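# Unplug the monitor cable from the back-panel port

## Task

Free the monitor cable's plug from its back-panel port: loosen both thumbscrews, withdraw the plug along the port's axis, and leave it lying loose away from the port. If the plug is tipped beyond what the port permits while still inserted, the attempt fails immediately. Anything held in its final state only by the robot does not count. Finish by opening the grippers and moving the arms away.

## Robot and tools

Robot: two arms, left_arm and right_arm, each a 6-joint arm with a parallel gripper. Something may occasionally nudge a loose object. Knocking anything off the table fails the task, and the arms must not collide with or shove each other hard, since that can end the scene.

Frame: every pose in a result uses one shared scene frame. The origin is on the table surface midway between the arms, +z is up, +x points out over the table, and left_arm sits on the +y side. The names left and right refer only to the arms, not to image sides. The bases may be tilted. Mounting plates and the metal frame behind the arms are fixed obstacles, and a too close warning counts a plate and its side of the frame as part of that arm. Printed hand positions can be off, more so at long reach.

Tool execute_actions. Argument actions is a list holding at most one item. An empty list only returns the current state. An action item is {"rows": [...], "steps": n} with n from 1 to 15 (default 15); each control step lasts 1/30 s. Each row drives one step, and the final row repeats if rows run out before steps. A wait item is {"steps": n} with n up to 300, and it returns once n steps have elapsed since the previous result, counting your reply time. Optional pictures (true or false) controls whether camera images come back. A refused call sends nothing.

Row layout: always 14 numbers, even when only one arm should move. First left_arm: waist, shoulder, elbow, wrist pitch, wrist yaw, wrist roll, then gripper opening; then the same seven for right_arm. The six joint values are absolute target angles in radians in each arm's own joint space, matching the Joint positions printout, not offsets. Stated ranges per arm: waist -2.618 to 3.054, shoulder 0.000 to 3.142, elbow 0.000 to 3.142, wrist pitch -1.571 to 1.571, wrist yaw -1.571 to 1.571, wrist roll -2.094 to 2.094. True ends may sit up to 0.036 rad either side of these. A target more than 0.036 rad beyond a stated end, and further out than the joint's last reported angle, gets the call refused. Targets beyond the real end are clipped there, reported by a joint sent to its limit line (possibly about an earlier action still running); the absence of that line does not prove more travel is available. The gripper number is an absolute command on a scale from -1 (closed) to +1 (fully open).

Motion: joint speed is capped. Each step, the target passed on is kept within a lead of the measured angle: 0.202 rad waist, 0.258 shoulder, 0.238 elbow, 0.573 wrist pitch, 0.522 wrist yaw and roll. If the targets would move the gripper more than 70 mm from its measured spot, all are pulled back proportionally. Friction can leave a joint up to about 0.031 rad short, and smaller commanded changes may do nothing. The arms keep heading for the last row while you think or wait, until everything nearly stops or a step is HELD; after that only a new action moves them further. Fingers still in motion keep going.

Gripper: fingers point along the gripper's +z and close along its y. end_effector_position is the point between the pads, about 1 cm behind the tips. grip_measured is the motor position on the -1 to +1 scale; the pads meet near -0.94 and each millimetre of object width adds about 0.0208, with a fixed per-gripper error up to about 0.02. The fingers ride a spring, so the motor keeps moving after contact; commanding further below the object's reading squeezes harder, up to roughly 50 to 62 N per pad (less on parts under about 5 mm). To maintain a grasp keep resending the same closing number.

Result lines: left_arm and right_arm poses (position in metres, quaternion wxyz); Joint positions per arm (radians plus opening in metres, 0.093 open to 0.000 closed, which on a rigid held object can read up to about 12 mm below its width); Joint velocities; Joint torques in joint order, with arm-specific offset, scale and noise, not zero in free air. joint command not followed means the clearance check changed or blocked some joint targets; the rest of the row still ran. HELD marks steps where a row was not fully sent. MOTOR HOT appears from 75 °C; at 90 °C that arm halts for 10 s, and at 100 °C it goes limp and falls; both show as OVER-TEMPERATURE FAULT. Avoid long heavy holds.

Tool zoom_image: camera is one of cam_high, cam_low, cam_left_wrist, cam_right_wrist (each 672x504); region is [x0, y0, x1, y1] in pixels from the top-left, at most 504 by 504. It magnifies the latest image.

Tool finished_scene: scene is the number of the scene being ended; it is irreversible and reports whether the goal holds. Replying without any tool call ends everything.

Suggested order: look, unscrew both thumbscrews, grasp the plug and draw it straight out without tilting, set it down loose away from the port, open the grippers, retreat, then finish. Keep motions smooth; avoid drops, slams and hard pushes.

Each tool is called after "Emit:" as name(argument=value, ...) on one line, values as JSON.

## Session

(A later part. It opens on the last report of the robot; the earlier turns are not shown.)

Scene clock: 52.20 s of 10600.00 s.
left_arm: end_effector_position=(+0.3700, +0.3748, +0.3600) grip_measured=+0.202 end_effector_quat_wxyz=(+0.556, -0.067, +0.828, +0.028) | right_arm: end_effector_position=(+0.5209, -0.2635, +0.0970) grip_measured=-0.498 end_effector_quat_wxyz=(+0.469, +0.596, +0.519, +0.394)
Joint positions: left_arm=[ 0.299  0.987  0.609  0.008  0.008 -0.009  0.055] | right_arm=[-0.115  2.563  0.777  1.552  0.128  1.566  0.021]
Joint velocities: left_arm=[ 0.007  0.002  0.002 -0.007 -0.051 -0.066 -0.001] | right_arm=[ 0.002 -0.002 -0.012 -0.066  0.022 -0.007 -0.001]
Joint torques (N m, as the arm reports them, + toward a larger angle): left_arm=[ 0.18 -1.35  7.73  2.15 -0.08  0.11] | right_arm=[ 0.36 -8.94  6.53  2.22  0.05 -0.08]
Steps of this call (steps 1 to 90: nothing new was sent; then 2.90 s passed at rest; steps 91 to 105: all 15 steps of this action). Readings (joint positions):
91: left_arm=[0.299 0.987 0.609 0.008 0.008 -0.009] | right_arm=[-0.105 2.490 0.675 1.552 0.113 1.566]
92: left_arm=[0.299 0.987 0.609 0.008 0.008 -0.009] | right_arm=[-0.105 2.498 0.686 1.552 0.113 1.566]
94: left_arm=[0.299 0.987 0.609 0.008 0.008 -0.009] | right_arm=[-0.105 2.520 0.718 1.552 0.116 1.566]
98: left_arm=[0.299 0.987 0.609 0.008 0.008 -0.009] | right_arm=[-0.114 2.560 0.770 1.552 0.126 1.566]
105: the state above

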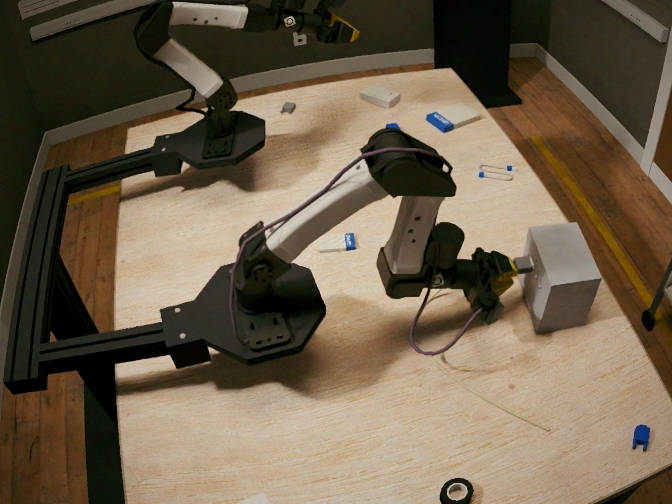

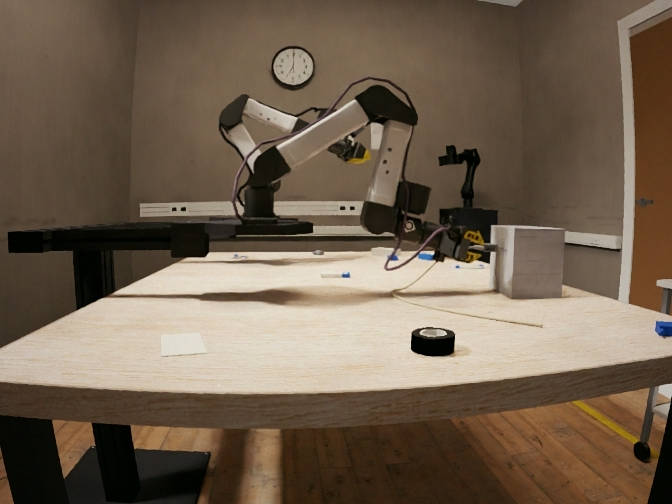

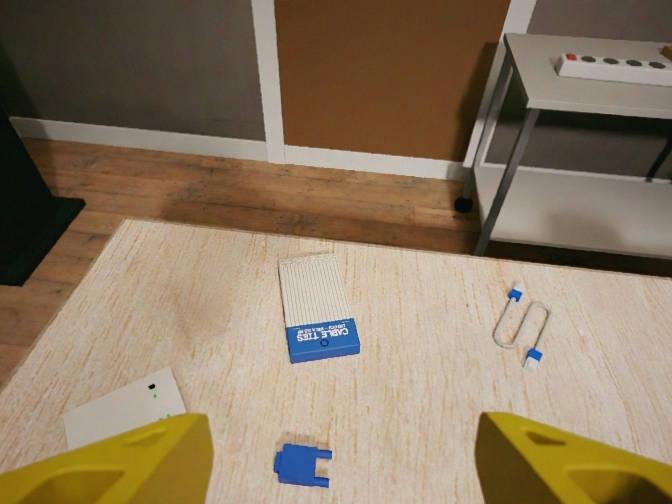

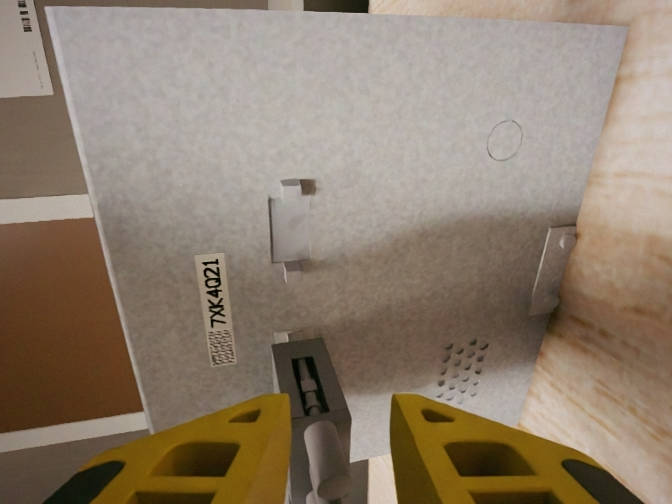

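Emit:
execute_actions(actions=[{"rows":[[0.3,1.0,0.6,0,0,0,0.2,-0.14,2.55,0.81,1.56,0.08,1.57,-0.5],[0.3,1.0,0.6,0,0,0,0.2,-0.15,2.55,0.81,1.56,0.04,1.57,-0.5],[0.3,1.0,0.6,0,0,0,0.2,-0.165,2.55,0.81,1.56,0,1.57,-0.5],[0.3,1.0,0.6,0,0,0,0.2,-0.18,2.55,0.81,1.56,-0.05,1.57,-0.5],[0.3,1.0,0.6,0,0,0,0.2,-0.185,2.55,0.81,1.56,-0.11,1.57,-0.5]]}], pictures=false)

Emit:
execute_actions(actions=[{"rows":[[0.3,1.0,0.6,0,0,0,0.2,-0.185,2.55,0.81,1.56,-0.11,2.0,-0.5]]}])

Scene clock: 57.37 s of 10600.00 s.
left_arm: end_effector_position=(+0.3700, +0.3748, +0.3600) grip_measured=+0.202 end_effector_quat_wxyz=(+0.556, -0.067, +0.828, +0.028) | right_arm: end_effector_position=(+0.5266, -0.2622, +0.1007) grip_measured=-0.498 end_effector_quat_wxyz=(+0.432, +0.566, +0.543, +0.445)
Joint positions: left_arm=[ 0.299  0.987  0.609  0.008  0.008 -0.009  0.055] | right_arm=[-0.186  2.563  0.794  1.552 -0.088  1.566  0.021]
Joint velocities: left_arm=[ 0.012 -0.017  0.012  0.007 -0.051  0.037  0.001] | right_arm=[ 0.007  0.027 -0.012 -0.022 -0.183 -0.051 -0.001]
Joint torques (N m, as the arm reports them, + toward a larger angle): left_arm=[ 0.1  -1.44  7.73  2.16 -0.06  0.12] | right_arm=[ -0.08 -10.33   4.82   2.25  -0.02  -0.04]
Steps of this call (steps 1 to 15: the robot went on to your last target; steps 16 to 90: nothing new was sent; then 1.67 s passed at rest; steps 91 to 105: all 15 steps of this action). Readings (joint positions):
91: left_arm=[0.299 0.987 0.609 0.008 0.008 -0.009] | right_arm=[-0.118 2.563 0.777 1.552 0.123 1.566]
92: left_arm=[0.299 0.987 0.609 0.008 0.008 -0.009] | right_arm=[-0.124 2.563 0.777 1.552 0.110 1.566]
94: left_arm=[0.299 0.987 0.609 0.008 0.008 -0.009] | right_arm=[-0.147 2.563 0.785 1.552 0.065 1.566]
98: left_arm=[0.299 0.987 0.609 0.008 0.008 -0.009] | right_arm=[-0.184 2.563 0.794 1.552 -0.030 1.566]
105: the state above

Scene clock: 57.87 s of 10600.00 s.
left_arm: end_effector_position=(+0.3700, +0.3748, +0.3600) grip_measured=+0.202 end_effector_quat_wxyz=(+0.556, -0.067, +0.828, +0.028) | right_arm: end_effector_position=(+0.5241, -0.2637, +0.0918) grip_measured=-0.498 end_effector_quat_wxyz=(+0.325, +0.674, +0.424, +0.510)
Joint positions: left_arm=[ 0.299  0.987  0.609  0.008  0.008 -0.009  0.055] | right_arm=[-0.19   2.563  0.794  1.513 -0.089  1.969  0.021]
Joint velocities: left_arm=[ 0.002  0.002  0.007 -0.051  0.037 -0.037 -0.001] | right_arm=[ 0.002 -0.007  0.017 -0.051  0.007  0.11   0.001]
Joint torques (N m, as the arm reports them, + toward a larger angle): left_arm=[ 0.05 -1.43  7.73  2.15 -0.09  0.14] | right_arm=[  0.47 -10.35   4.87   2.66  -0.13   0.05]
Steps of this call (steps 1 to 15: all 15 steps of this action). Readings (joint positions):
1: left_arm=[0.299 0.987 0.609 0.008 0.008 -0.009] | right_arm=[-0.186 2.563 0.794 1.553 -0.090 1.636]
2: left_arm=[0.299 0.987 0.609 0.008 0.008 -0.009] | right_arm=[-0.186 2.563 0.794 1.551 -0.091 1.707]
4: left_arm=[0.299 0.987 0.609 0.008 0.008 -0.009] | right_arm=[-0.188 2.563 0.794 1.539 -0.090 1.808]
8: left_arm=[0.299 0.987 0.609 0.008 0.008 -0.009] | right_arm=[-0.190 2.563 0.794 1.523 -0.090 1.912]
15: the state above

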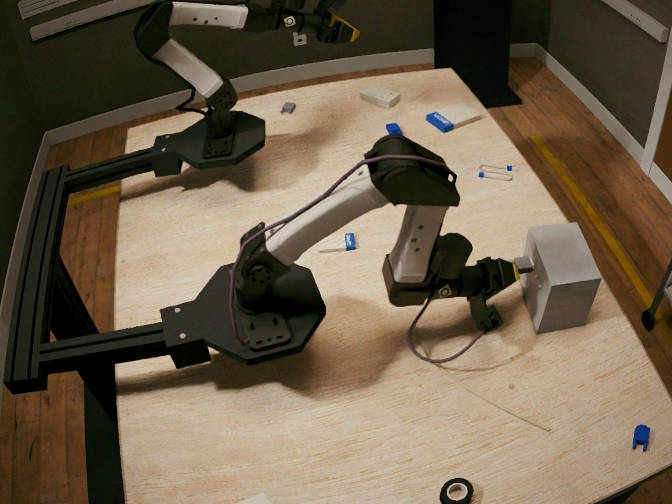

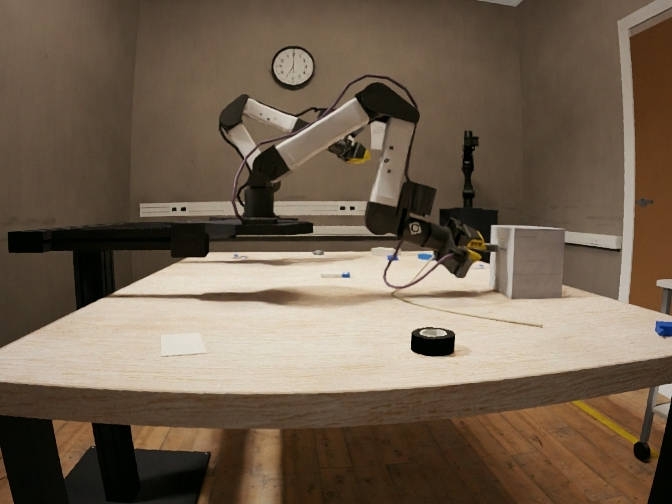

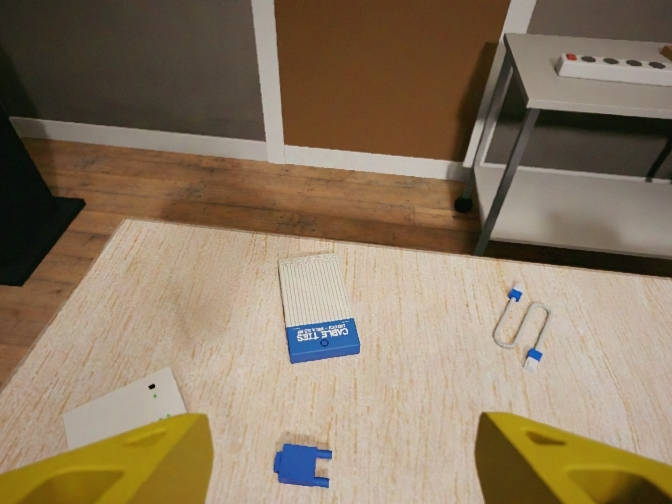

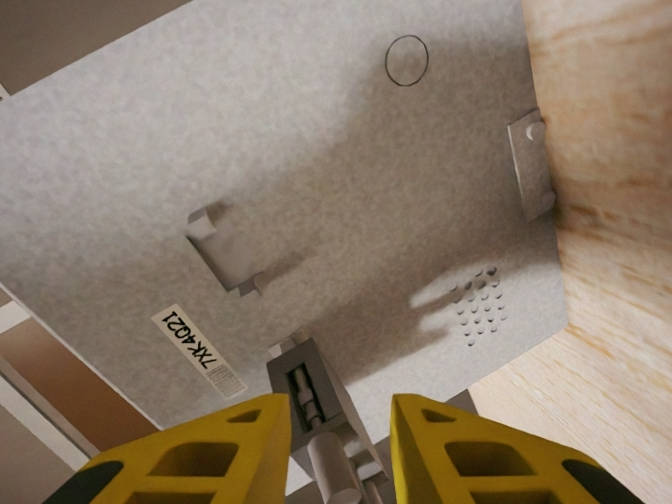

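Emit:
execute_actions(actions=[{"rows":[[0.3,1.0,0.6,0,0,0,0.2,-0.185,2.55,0.81,1.56,-0.11,1.9,-0.9]]}])

Emit:
execute_actions(actions=[{"rows":[[0.3,1.0,0.6,0,0,0,0.2,-0.185,2.55,0.81,1.56,-0.11,0.9,-0.9]]}], pictures=false)

Emit:
execute_actions(actions=[{"rows":[[0.3,1.0,0.6,0,0,0,0.2,-0.185,2.55,0.81,1.56,-0.11,0.9,-0.9]],"steps":8}])

Scene clock: 61.40 s of 10600.00 s.
left_arm: end_effector_position=(+0.3700, +0.3748, +0.3600) grip_measured=+0.202 end_effector_quat_wxyz=(+0.556, -0.067, +0.828, +0.028) | right_arm: end_effector_position=(+0.5238, -0.2636, +0.0907) grip_measured=-0.898 end_effector_quat_wxyz=(+0.340, +0.661, +0.446, +0.498)
Joint positions: left_arm=[ 0.299  0.987  0.609  0.008  0.008 -0.009  0.055] | right_arm=[-0.19   2.563  0.794  1.509 -0.09   1.904  0.002]
Joint velocities: left_arm=[ 0.007  0.012 -0.007  0.037  0.007  0.051 -0.   ] | right_arm=[-0.002 -0.007 -0.002 -0.037  0.022 -0.081  0.   ]
Joint torques (N m, as the arm reports them, + toward a larger angle): left_arm=[ 0.17 -1.31  7.73  2.15 -0.1   0.1 ] | right_arm=[  0.31 -10.24   5.09   2.63  -0.13  -0.14]
Steps of this call (steps 1 to 30: the robot went on to your last target; steps 31 to 90: nothing new was sent; then 0.03 s passed at rest; steps 91 to 105: all 15 steps of this action). Readings (joint positions):
91: left_arm=[0.299 0.987 0.609 0.008 0.008 -0.009] | right_arm=[-0.190 2.563 0.794 1.510 -0.088 1.969]
92: left_arm=[0.299 0.987 0.609 0.008 0.008 -0.009] | right_arm=[-0.190 2.563 0.794 1.508 -0.089 1.954]
94: left_arm=[0.299 0.987 0.609 0.008 0.008 -0.009] | right_arm=[-0.190 2.563 0.794 1.507 -0.090 1.934]
98: left_arm=[0.299 0.987 0.609 0.008 0.008 -0.009] | right_arm=[-0.190 2.563 0.794 1.508 -0.090 1.914]
105: the state above

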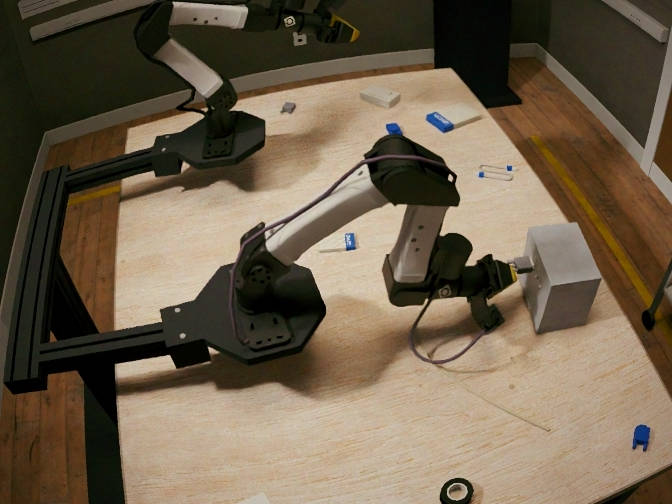

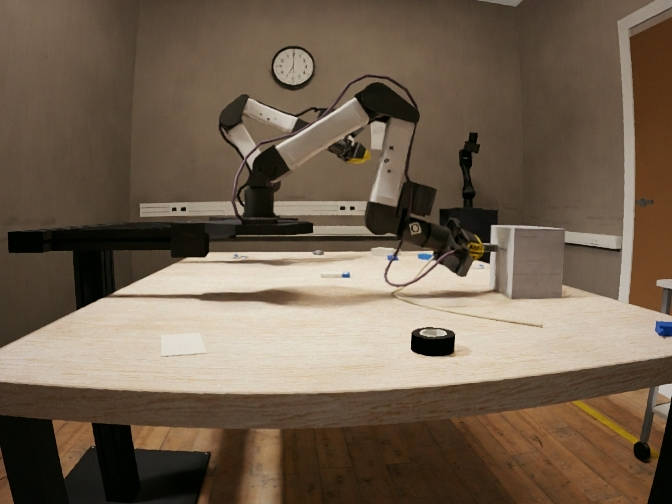

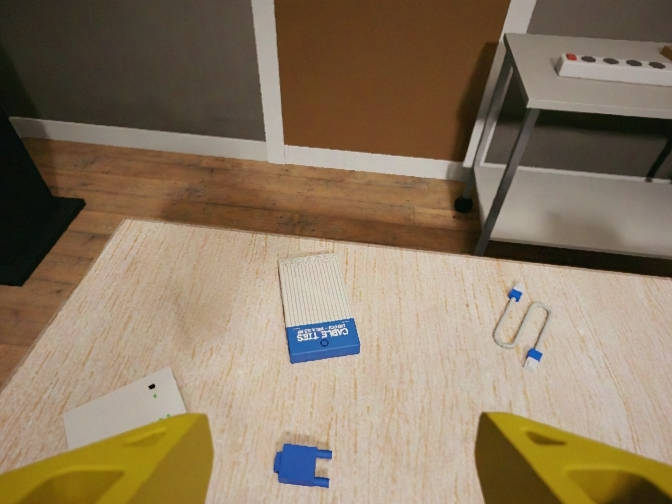

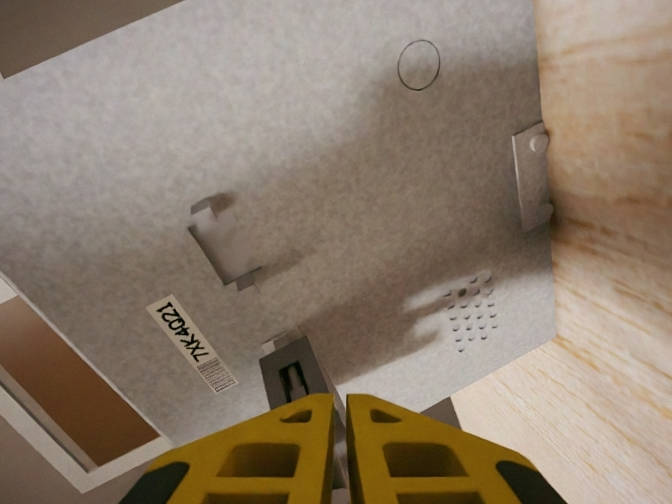

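Scene clock: 61.90 s of 10600.00 s.
left_arm: end_effector_position=(+0.3700, +0.3748, +0.3600) grip_measured=+0.202 end_effector_quat_wxyz=(+0.556, -0.067, +0.828, +0.028) | right_arm: end_effector_position=(+0.5263, -0.2656, +0.1006) grip_measured=-0.898 end_effector_quat_wxyz=(+0.546, +0.382, +0.686, +0.294)
Joint positions: left_arm=[ 0.299  0.987  0.609  0.008  0.008 -0.009  0.055] | right_arm=[-0.192  2.563  0.794  1.551 -0.084  0.963  0.002]
Joint velocities: left_arm=[-0.007  0.012  0.002  0.051 -0.051 -0.007 -0.001] | right_arm=[-0.007 -0.022 -0.007  0.051  0.066 -0.33   0.   ]
Joint torques (N m, as the arm reports them, + toward a larger angle): left_arm=[ 0.1  -1.48  7.79  2.16 -0.11  0.17] | right_arm=[  0.33 -10.35   4.95   2.25  -0.19  -0.24]
Steps of this call (steps 1 to 15: all 15 steps of this action). Readings (joint positions):
1: left_arm=[0.299 0.987 0.609 0.008 0.008 -0.009] | right_arm=[-0.190 2.563 0.794 1.511 -0.090 1.820]
2: left_arm=[0.299 0.987 0.609 0.008 0.008 -0.009] | right_arm=[-0.190 2.563 0.794 1.514 -0.089 1.720]
4: left_arm=[0.299 0.987 0.609 0.008 0.008 -0.009] | right_arm=[-0.191 2.563 0.794 1.523 -0.087 1.520]
8: left_arm=[0.299 0.987 0.609 0.008 0.008 -0.009] | right_arm=[-0.192 2.563 0.794 1.540 -0.084 1.172]
15: the state above

Scene clock: 62.17 s of 10600.00 s.
left_arm: end_effector_position=(+0.3700, +0.3748, +0.3600) grip_measured=+0.202 end_effector_quat_wxyz=(+0.556, -0.067, +0.828, +0.028) | right_arm: end_effector_position=(+0.5265, -0.2656, +0.1012) grip_measured=-0.898 end_effector_quat_wxyz=(+0.553, +0.366, +0.693, +0.282)
Joint positions: left_arm=[ 0.299  0.987  0.609  0.008  0.008 -0.009  0.055] | right_arm=[-0.192  2.563  0.794  1.554 -0.084  0.918  0.002]
Joint velocities: left_arm=[-0.007  0.007 -0.027  0.007  0.007  0.007  0.001] | right_arm=[ 0.002 -0.007 -0.017 -0.051  0.037 -0.051  0.   ]
Joint torques (N m, as the arm reports them, + toward a larger angle): left_arm=[ 0.16 -1.31  7.76  2.15 -0.09  0.13] | right_arm=[  0.47 -10.24   4.85   2.29  -0.15  -0.18]
Steps of this call (steps 1 to 8: all 8 steps of this action). Readings (joint positions):
1: left_arm=[0.299 0.987 0.609 0.008 0.008 -0.009] | right_arm=[-0.192 2.563 0.794 1.552 -0.084 0.952]
2: left_arm=[0.299 0.987 0.609 0.008 0.008 -0.009] | right_arm=[-0.192 2.563 0.794 1.552 -0.084 0.943]
4: left_arm=[0.299 0.987 0.609 0.008 0.008 -0.009] | right_arm=[-0.192 2.563 0.794 1.553 -0.084 0.931]
8: the state above

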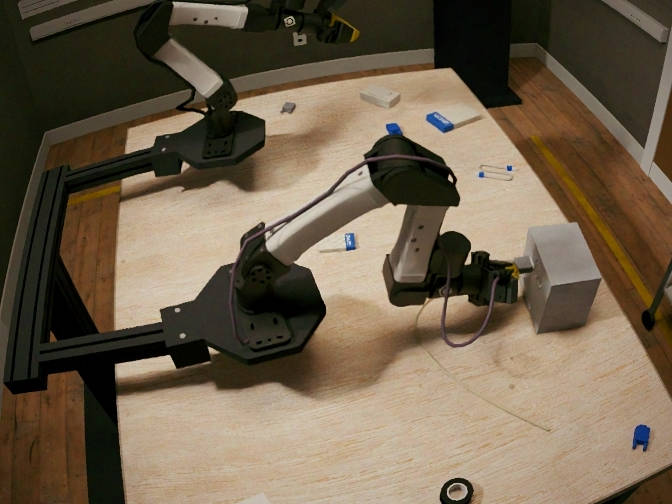

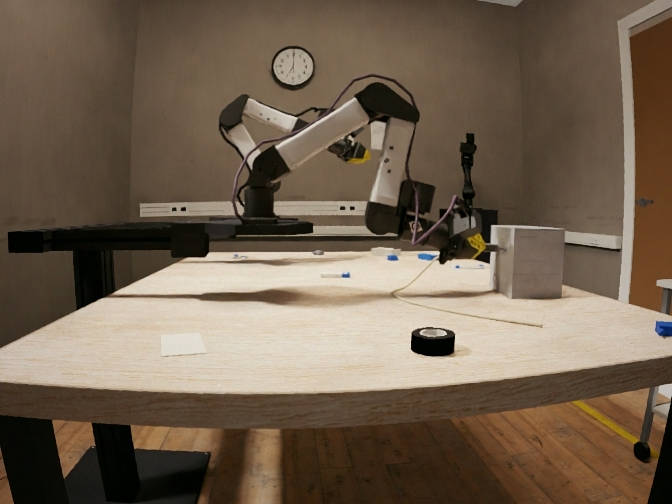

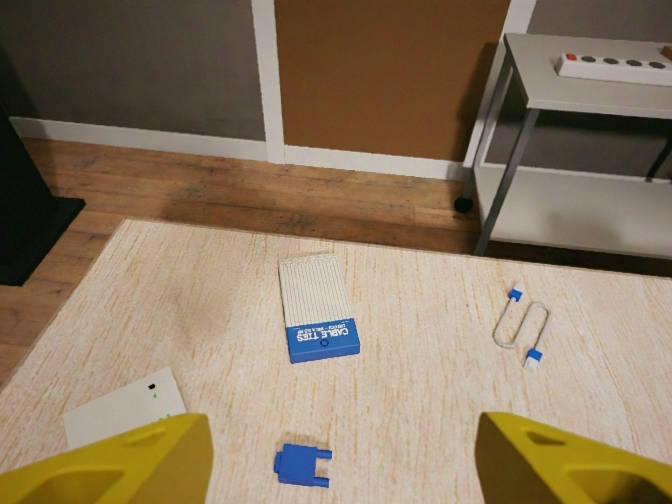

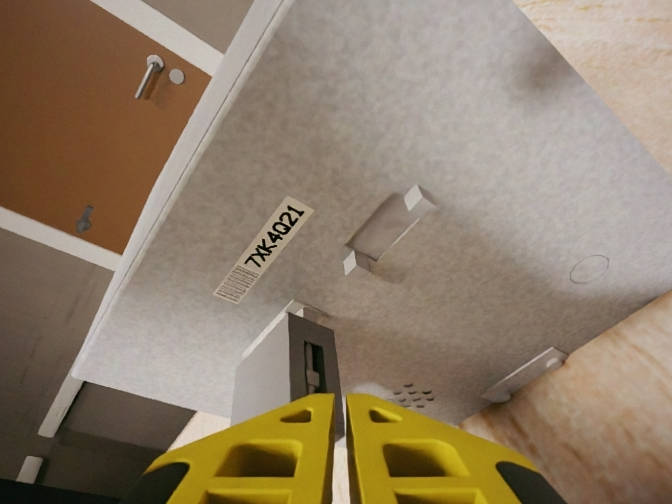

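Emit:
execute_actions(actions=[{"rows":[[0.3,1.0,0.6,0,0,0,0.2,-0.185,2.55,0.81,1.56,-0.11,1.45,-0.5]]}], pictures=false)

Emit:
execute_actions(actions=[{"rows":[[0.3,1.0,0.6,0,0,0,0.2,-0.185,2.585,0.84,1.56,-0.18,1.45,-0.5]]}])

Emit:
execute_actions(actions=[{"rows":[[0.3,1.0,0.6,0,0,0,0.2,-0.185,2.585,0.84,1.56,-0.18,1.45,-0.9]]}])

Emit:
zoom_image(camera="cam_high", region=[470,230,550,290])

Scene clock: 66.73 s of 10600.00 s.
left_arm: end_effector_position=(+0.3700, +0.3748, +0.3600) grip_measured=+0.202 end_effector_quat_wxyz=(+0.556, -0.067, +0.828, +0.028) | right_arm: end_effector_position=(+0.5266, -0.2627, +0.1016) grip_measured=-0.501 end_effector_quat_wxyz=(+0.461, +0.524, +0.582, +0.417)
Joint positions: left_arm=[ 0.299  0.987  0.609  0.008  0.008 -0.009  0.055] | right_arm=[-0.192  2.563  0.794  1.555 -0.101  1.426  0.021]
Joint velocities: left_arm=[ 0.002 -0.017 -0.002  0.007 -0.037  0.022  0.   ] | right_arm=[-0.002  0.022  0.007 -0.081 -0.022  0.095 -0.   ]
Joint torques (N m, as the arm reports them, + toward a larger angle): left_arm=[ 0.19 -1.35  7.78  2.16 -0.07  0.15] | right_arm=[  0.6  -10.3    4.91   2.28  -0.01  -0.03]
Steps of this call (steps 1 to 15: the robot went on to your last target; steps 16 to 90: nothing new was sent; then 1.07 s passed at rest; steps 91 to 105: all 15 steps of this action). Readings (joint positions):
91: left_arm=[0.299 0.987 0.609 0.008 0.008 -0.009] | right_arm=[-0.192 2.563 0.794 1.555 -0.086 0.993]
92: left_arm=[0.299 0.987 0.609 0.008 0.008 -0.009] | right_arm=[-0.192 2.563 0.794 1.555 -0.090 1.083]
94: left_arm=[0.299 0.987 0.609 0.008 0.008 -0.009] | right_arm=[-0.192 2.563 0.794 1.555 -0.094 1.215]
98: left_arm=[0.299 0.987 0.609 0.008 0.008 -0.009] | right_arm=[-0.192 2.563 0.794 1.555 -0.099 1.352]
105: the state above

Scene clock: 67.23 s of 10600.00 s.
left_arm: end_effector_position=(+0.3700, +0.3748, +0.3600) grip_measured=+0.202 end_effector_quat_wxyz=(+0.556, -0.067, +0.828, +0.028) | right_arm: end_effector_position=(+0.5319, -0.2564, +0.1028) grip_measured=-0.501 end_effector_quat_wxyz=(+0.451, +0.515, +0.584, +0.436)
Joint positions: left_arm=[ 0.299  0.987  0.609  0.008  0.008 -0.009  0.055] | right_arm=[-0.192  2.573  0.817  1.555 -0.144  1.441  0.021]
Joint velocities: left_arm=[-0.012 -0.032 -0.012 -0.051 -0.066  0.022 -0.   ] | right_arm=[ 0.022  0.022  0.002 -0.007  0.037  0.066  0.   ]
Joint torques (N m, as the arm reports them, + toward a larger angle): left_arm=[ 0.1  -1.28  7.87  2.15 -0.08  0.13] | right_arm=[ 0.33 -8.59  5.88  2.22 -0.38 -0.02]
Steps of this call (steps 1 to 15: all 15 steps of this action). Readings (joint positions):
1: left_arm=[0.299 0.987 0.609 0.008 0.008 -0.009] | right_arm=[-0.192 2.565 0.798 1.555 -0.112 1.430]
2: left_arm=[0.299 0.987 0.609 0.008 0.008 -0.009] | right_arm=[-0.192 2.569 0.807 1.555 -0.124 1.433]
4: left_arm=[0.299 0.987 0.609 0.008 0.008 -0.009] | right_arm=[-0.191 2.573 0.817 1.555 -0.139 1.436]
8: left_arm=[0.299 0.987 0.609 0.008 0.008 -0.009] | right_arm=[-0.192 2.573 0.817 1.555 -0.143 1.440]
15: the state above

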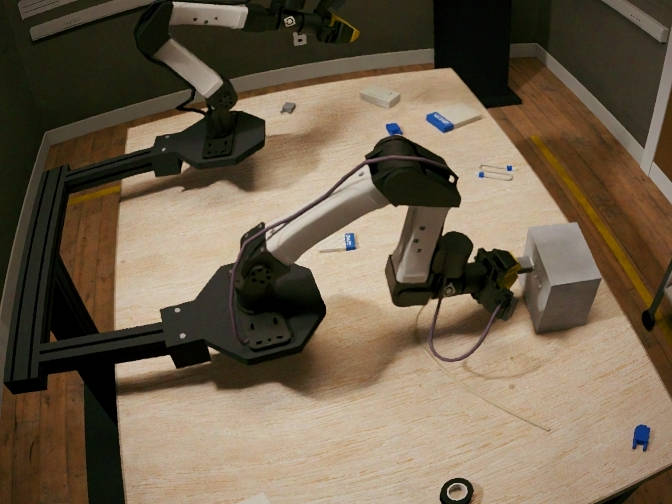

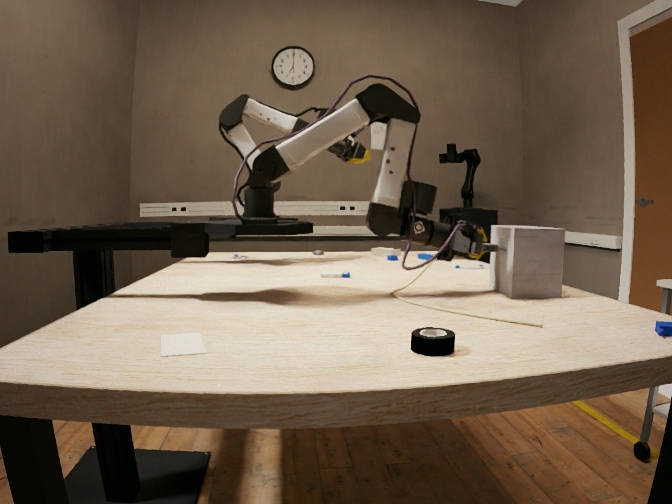

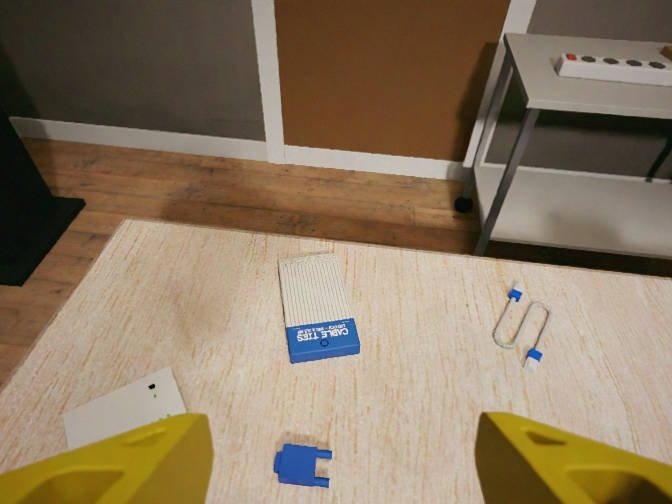

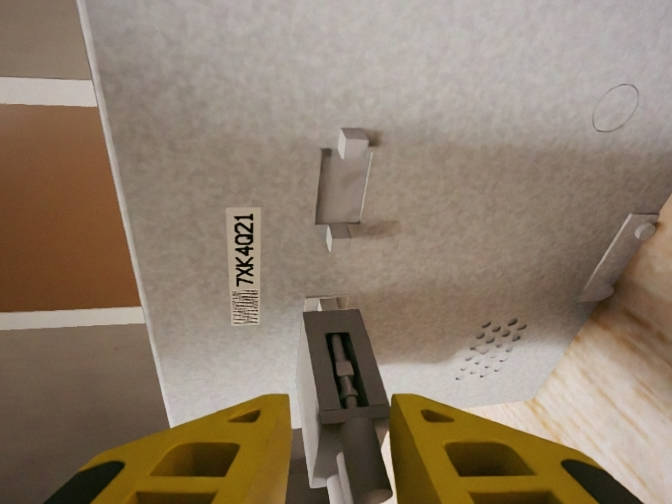

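Scene clock: 67.73 s of 10600.00 s.
left_arm: end_effector_position=(+0.3700, +0.3748, +0.3600) grip_measured=+0.202 end_effector_quat_wxyz=(+0.556, -0.067, +0.828, +0.028) | right_arm: end_effector_position=(+0.5305, -0.2571, +0.0989) grip_measured=-0.886 end_effector_quat_wxyz=(+0.449, +0.517, +0.586, +0.434)
Joint positions: left_arm=[ 0.299  0.987  0.609  0.008  0.008 -0.009  0.055] | right_arm=[-0.195  2.582  0.818  1.555 -0.146  1.439  0.003]
Joint velocities: left_arm=[-0.012 -0.002  0.002 -0.051 -0.022  0.007 -0.   ] | right_arm=[-0.012  0.007  0.002  0.066 -0.007 -0.037 -0.001]
Joint torques (N m, as the arm reports them, + toward a larger angle): left_arm=[ 0.15 -1.27  7.8   2.15 -0.08  0.12] | right_arm=[ 0.7  -9.33  5.61  2.18 -0.26 -0.07]
Steps of this call (steps 1 to 15: all 15 steps of this action). Readings (joint positions):
1: left_arm=[0.299 0.987 0.609 0.008 0.008 -0.009] | right_arm=[-0.192 2.573 0.817 1.550 -0.143 1.440]
2: left_arm=[0.299 0.987 0.609 0.008 0.008 -0.009] | right_arm=[-0.193 2.577 0.818 1.550 -0.145 1.439]
4: left_arm=[0.299 0.987 0.609 0.008 0.008 -0.009] | right_arm=[-0.195 2.582 0.818 1.555 -0.146 1.439]
8: left_arm=[0.299 0.987 0.609 0.008 0.008 -0.009] | right_arm=[-0.195 2.582 0.818 1.555 -0.146 1.439]
15: the state above

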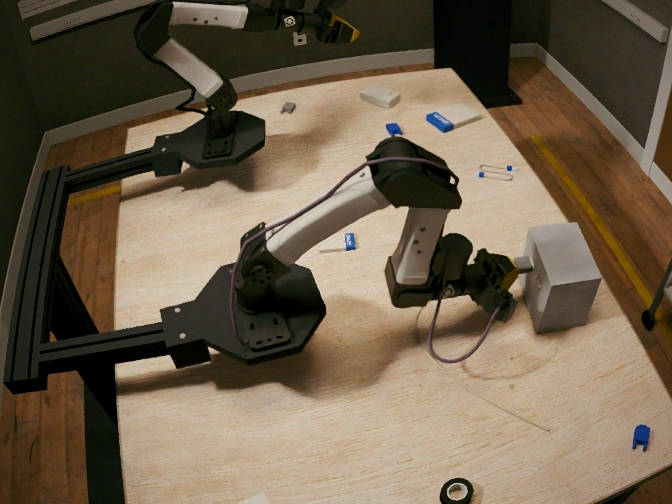

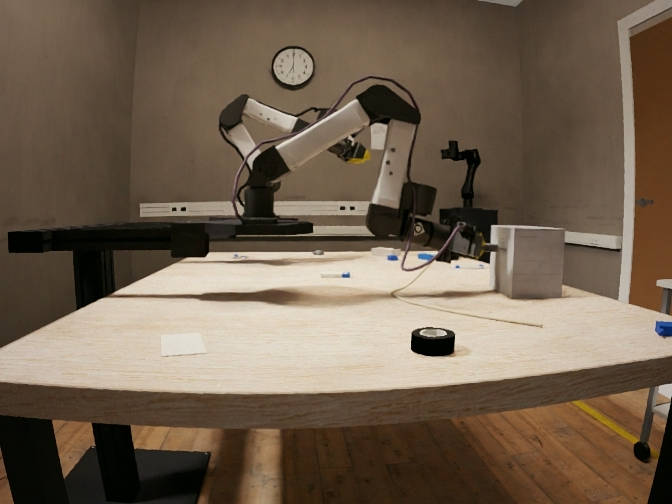

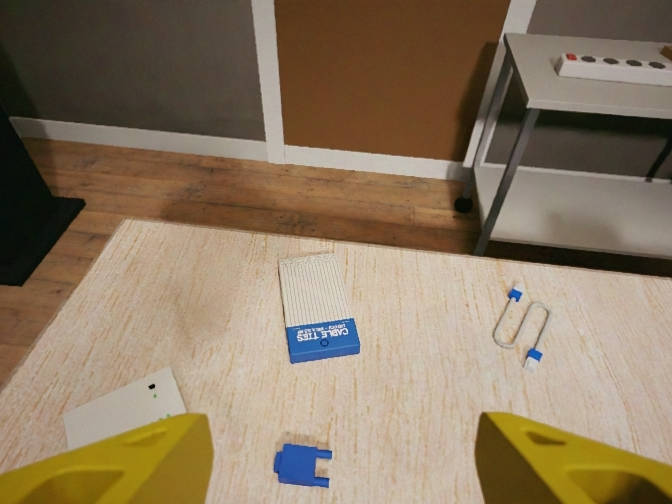

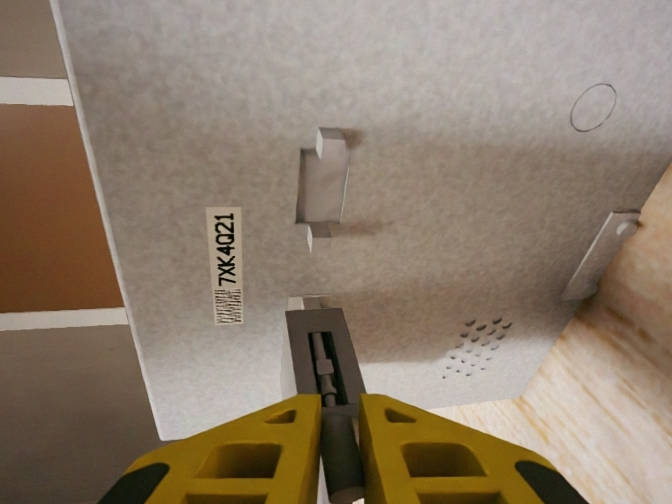

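Region (470, 230, 550, 290) of cam_high's 672x504 image, scaled by 6.300, with more detail than that image has; it fills the top 378 rows of this view, and the rest is white.

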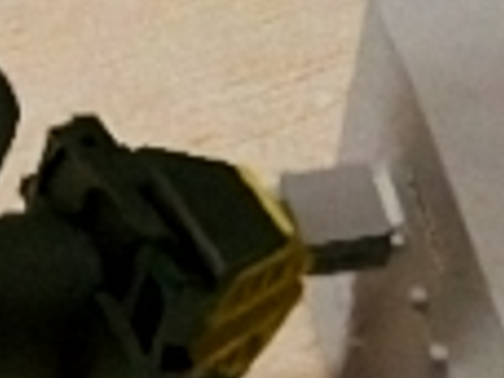

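Gripped. The collar on the shaft shows progress.

Emit:
execute_actions(actions=[{"rows":[[0.3,1.0,0.6,0,0,0,0.2,-0.185,2.585,0.84,1.56,-0.18,1.3,-0.9],[0.3,1.0,0.6,0,0,0,0.2,-0.185,2.585,0.84,1.56,-0.18,1.2,-0.9],[0.3,1.0,0.6,0,0,0,0.2,-0.185,2.585,0.84,1.56,-0.18,1.1,-0.9],[0.3,1.0,0.6,0,0,0,0.2,-0.185,2.585,0.84,1.56,-0.18,1.0,-0.9],[0.3,1.0,0.6,0,0,0,0.2,-0.185,2.585,0.84,1.56,-0.18,0.9,-0.9],[0.3,1.0,0.6,0,0,0,0.2,-0.185,2.585,0.84,1.56,-0.18,0.7,-0.9]]}], pictures=false)

Emit:
execute_actions(actions=[{"steps":10}])

Scene clock: 71.37 s of 10600.00 s.
left_arm: end_effector_position=(+0.3700, +0.3748, +0.3600) grip_measured=+0.202 end_effector_quat_wxyz=(+0.556, -0.067, +0.828, +0.028) | right_arm: end_effector_position=(+0.5312, -0.2565, +0.1020) grip_measured=-0.889 end_effector_quat_wxyz=(+0.568, +0.298, +0.717, +0.271)
Joint positions: left_arm=[ 0.299  0.987  0.609  0.008  0.008 -0.009  0.055] | right_arm=[-0.195  2.582  0.818  1.568 -0.152  0.787  0.003]
Joint velocities: left_arm=[-0.002 -0.002  0.007 -0.037  0.022 -0.022 -0.   ] | right_arm=[ 0.007  0.002 -0.012 -0.022 -0.007 -0.344  0.   ]
Joint torques (N m, as the arm reports them, + toward a larger angle): left_arm=[ 0.15 -1.3   7.69  2.15 -0.09  0.13] | right_arm=[ 0.69 -9.44  5.53  2.05 -0.25 -0.47]
Steps of this call (steps 1 to 15: the robot went on to your last target; steps 16 to 90: nothing new was sent; then 0.13 s passed at rest; steps 91 to 105: all 15 steps of this action). Readings (joint positions):
91: left_arm=[0.299 0.987 0.609 0.008 0.008 -0.009] | right_arm=[-0.195 2.582 0.818 1.556 -0.146 1.416]
92: left_arm=[0.299 0.987 0.609 0.008 0.008 -0.009] | right_arm=[-0.195 2.582 0.818 1.556 -0.146 1.377]
94: left_arm=[0.299 0.987 0.609 0.008 0.008 -0.009] | right_arm=[-0.195 2.582 0.818 1.559 -0.146 1.265]
98: left_arm=[0.299 0.987 0.609 0.008 0.008 -0.009] | right_arm=[-0.195 2.582 0.818 1.565 -0.148 0.973]
105: the state above

Scene clock: 71.70 s of 10600.00 s.
left_arm: end_effector_position=(+0.3700, +0.3748, +0.3600) grip_measured=+0.202 end_effector_quat_wxyz=(+0.556, -0.067, +0.828, +0.028) | right_arm: end_effector_position=(+0.5312, -0.2564, +0.1021) grip_measured=-0.889 end_effector_quat_wxyz=(+0.574, +0.283, +0.723, +0.259)
Joint positions: left_arm=[ 0.299  0.987  0.609  0.008  0.008 -0.009  0.055] | right_arm=[-0.195  2.582  0.818  1.569 -0.152  0.746  0.003]
Joint velocities: left_arm=[ 0.007  0.012  0.012 -0.007 -0.081 -0.007  0.   ] | right_arm=[ 0.017 -0.007 -0.007 -0.051  0.007 -0.037  0.   ]
Joint torques (N m, as the arm reports them, + toward a larger angle): left_arm=[ 0.12 -1.34  7.77  2.14 -0.08  0.13] | right_arm=[ 0.94 -9.27  5.52  2.1  -0.2  -0.59]
Steps of this call (steps 1 to 10: the robot went on to your last target). Readings (joint positions):
1: left_arm=[0.299 0.987 0.609 0.008 0.008 -0.009] | right_arm=[-0.195 2.582 0.818 1.568 -0.152 0.775]
2: left_arm=[0.299 0.987 0.609 0.008 0.008 -0.009] | right_arm=[-0.195 2.582 0.818 1.569 -0.152 0.767]
4: left_arm=[0.299 0.987 0.609 0.008 0.008 -0.009] | right_arm=[-0.195 2.582 0.818 1.569 -0.152 0.756]
8: left_arm=[0.299 0.987 0.609 0.008 0.008 -0.009] | right_arm=[-0.195 2.582 0.818 1.569 -0.152 0.748]
10: the state above

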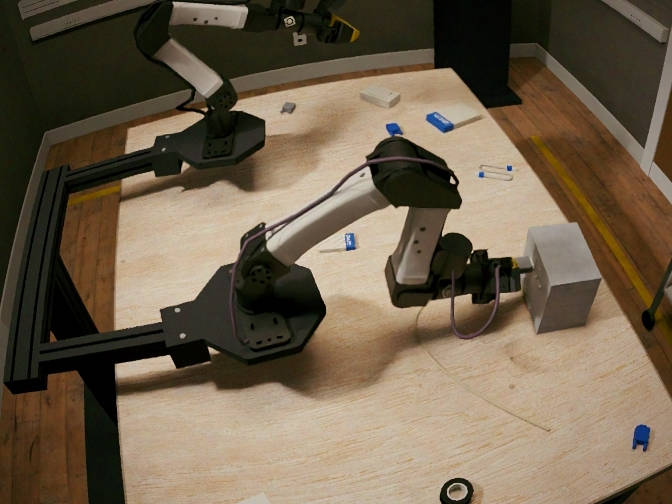

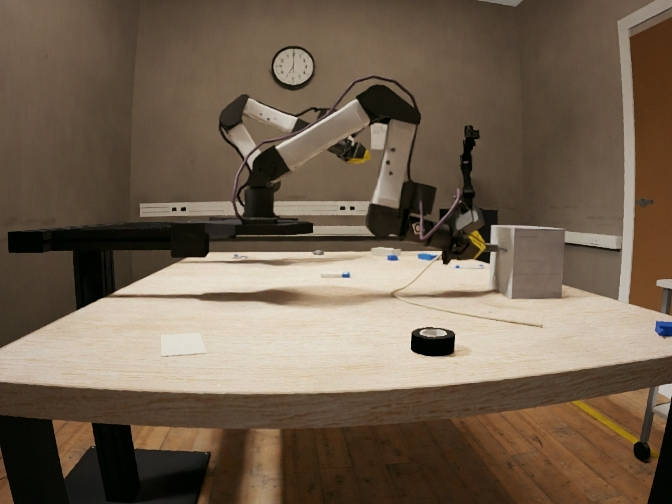

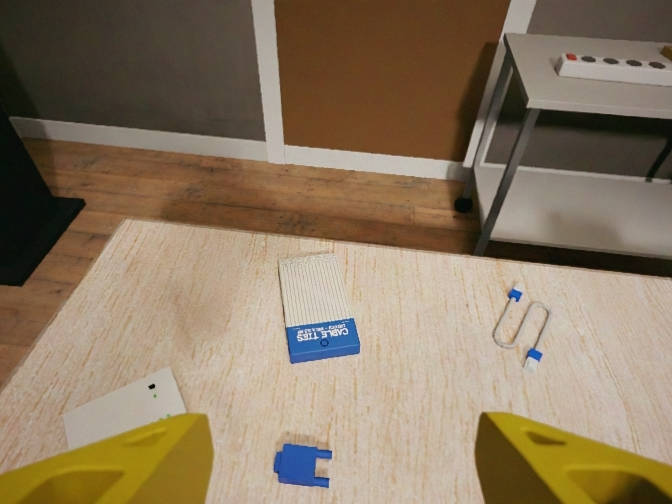

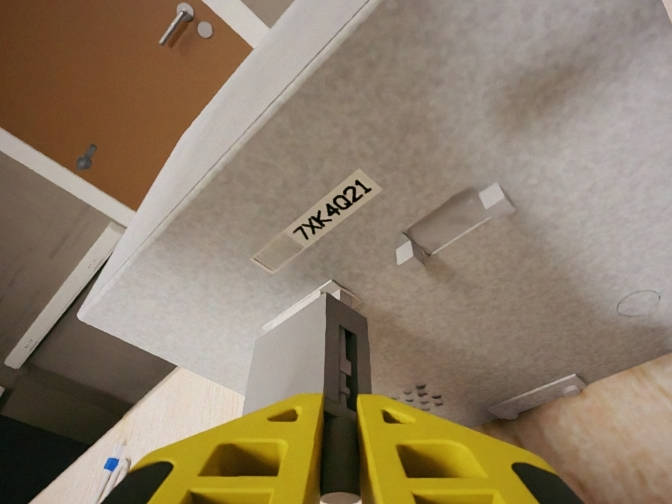

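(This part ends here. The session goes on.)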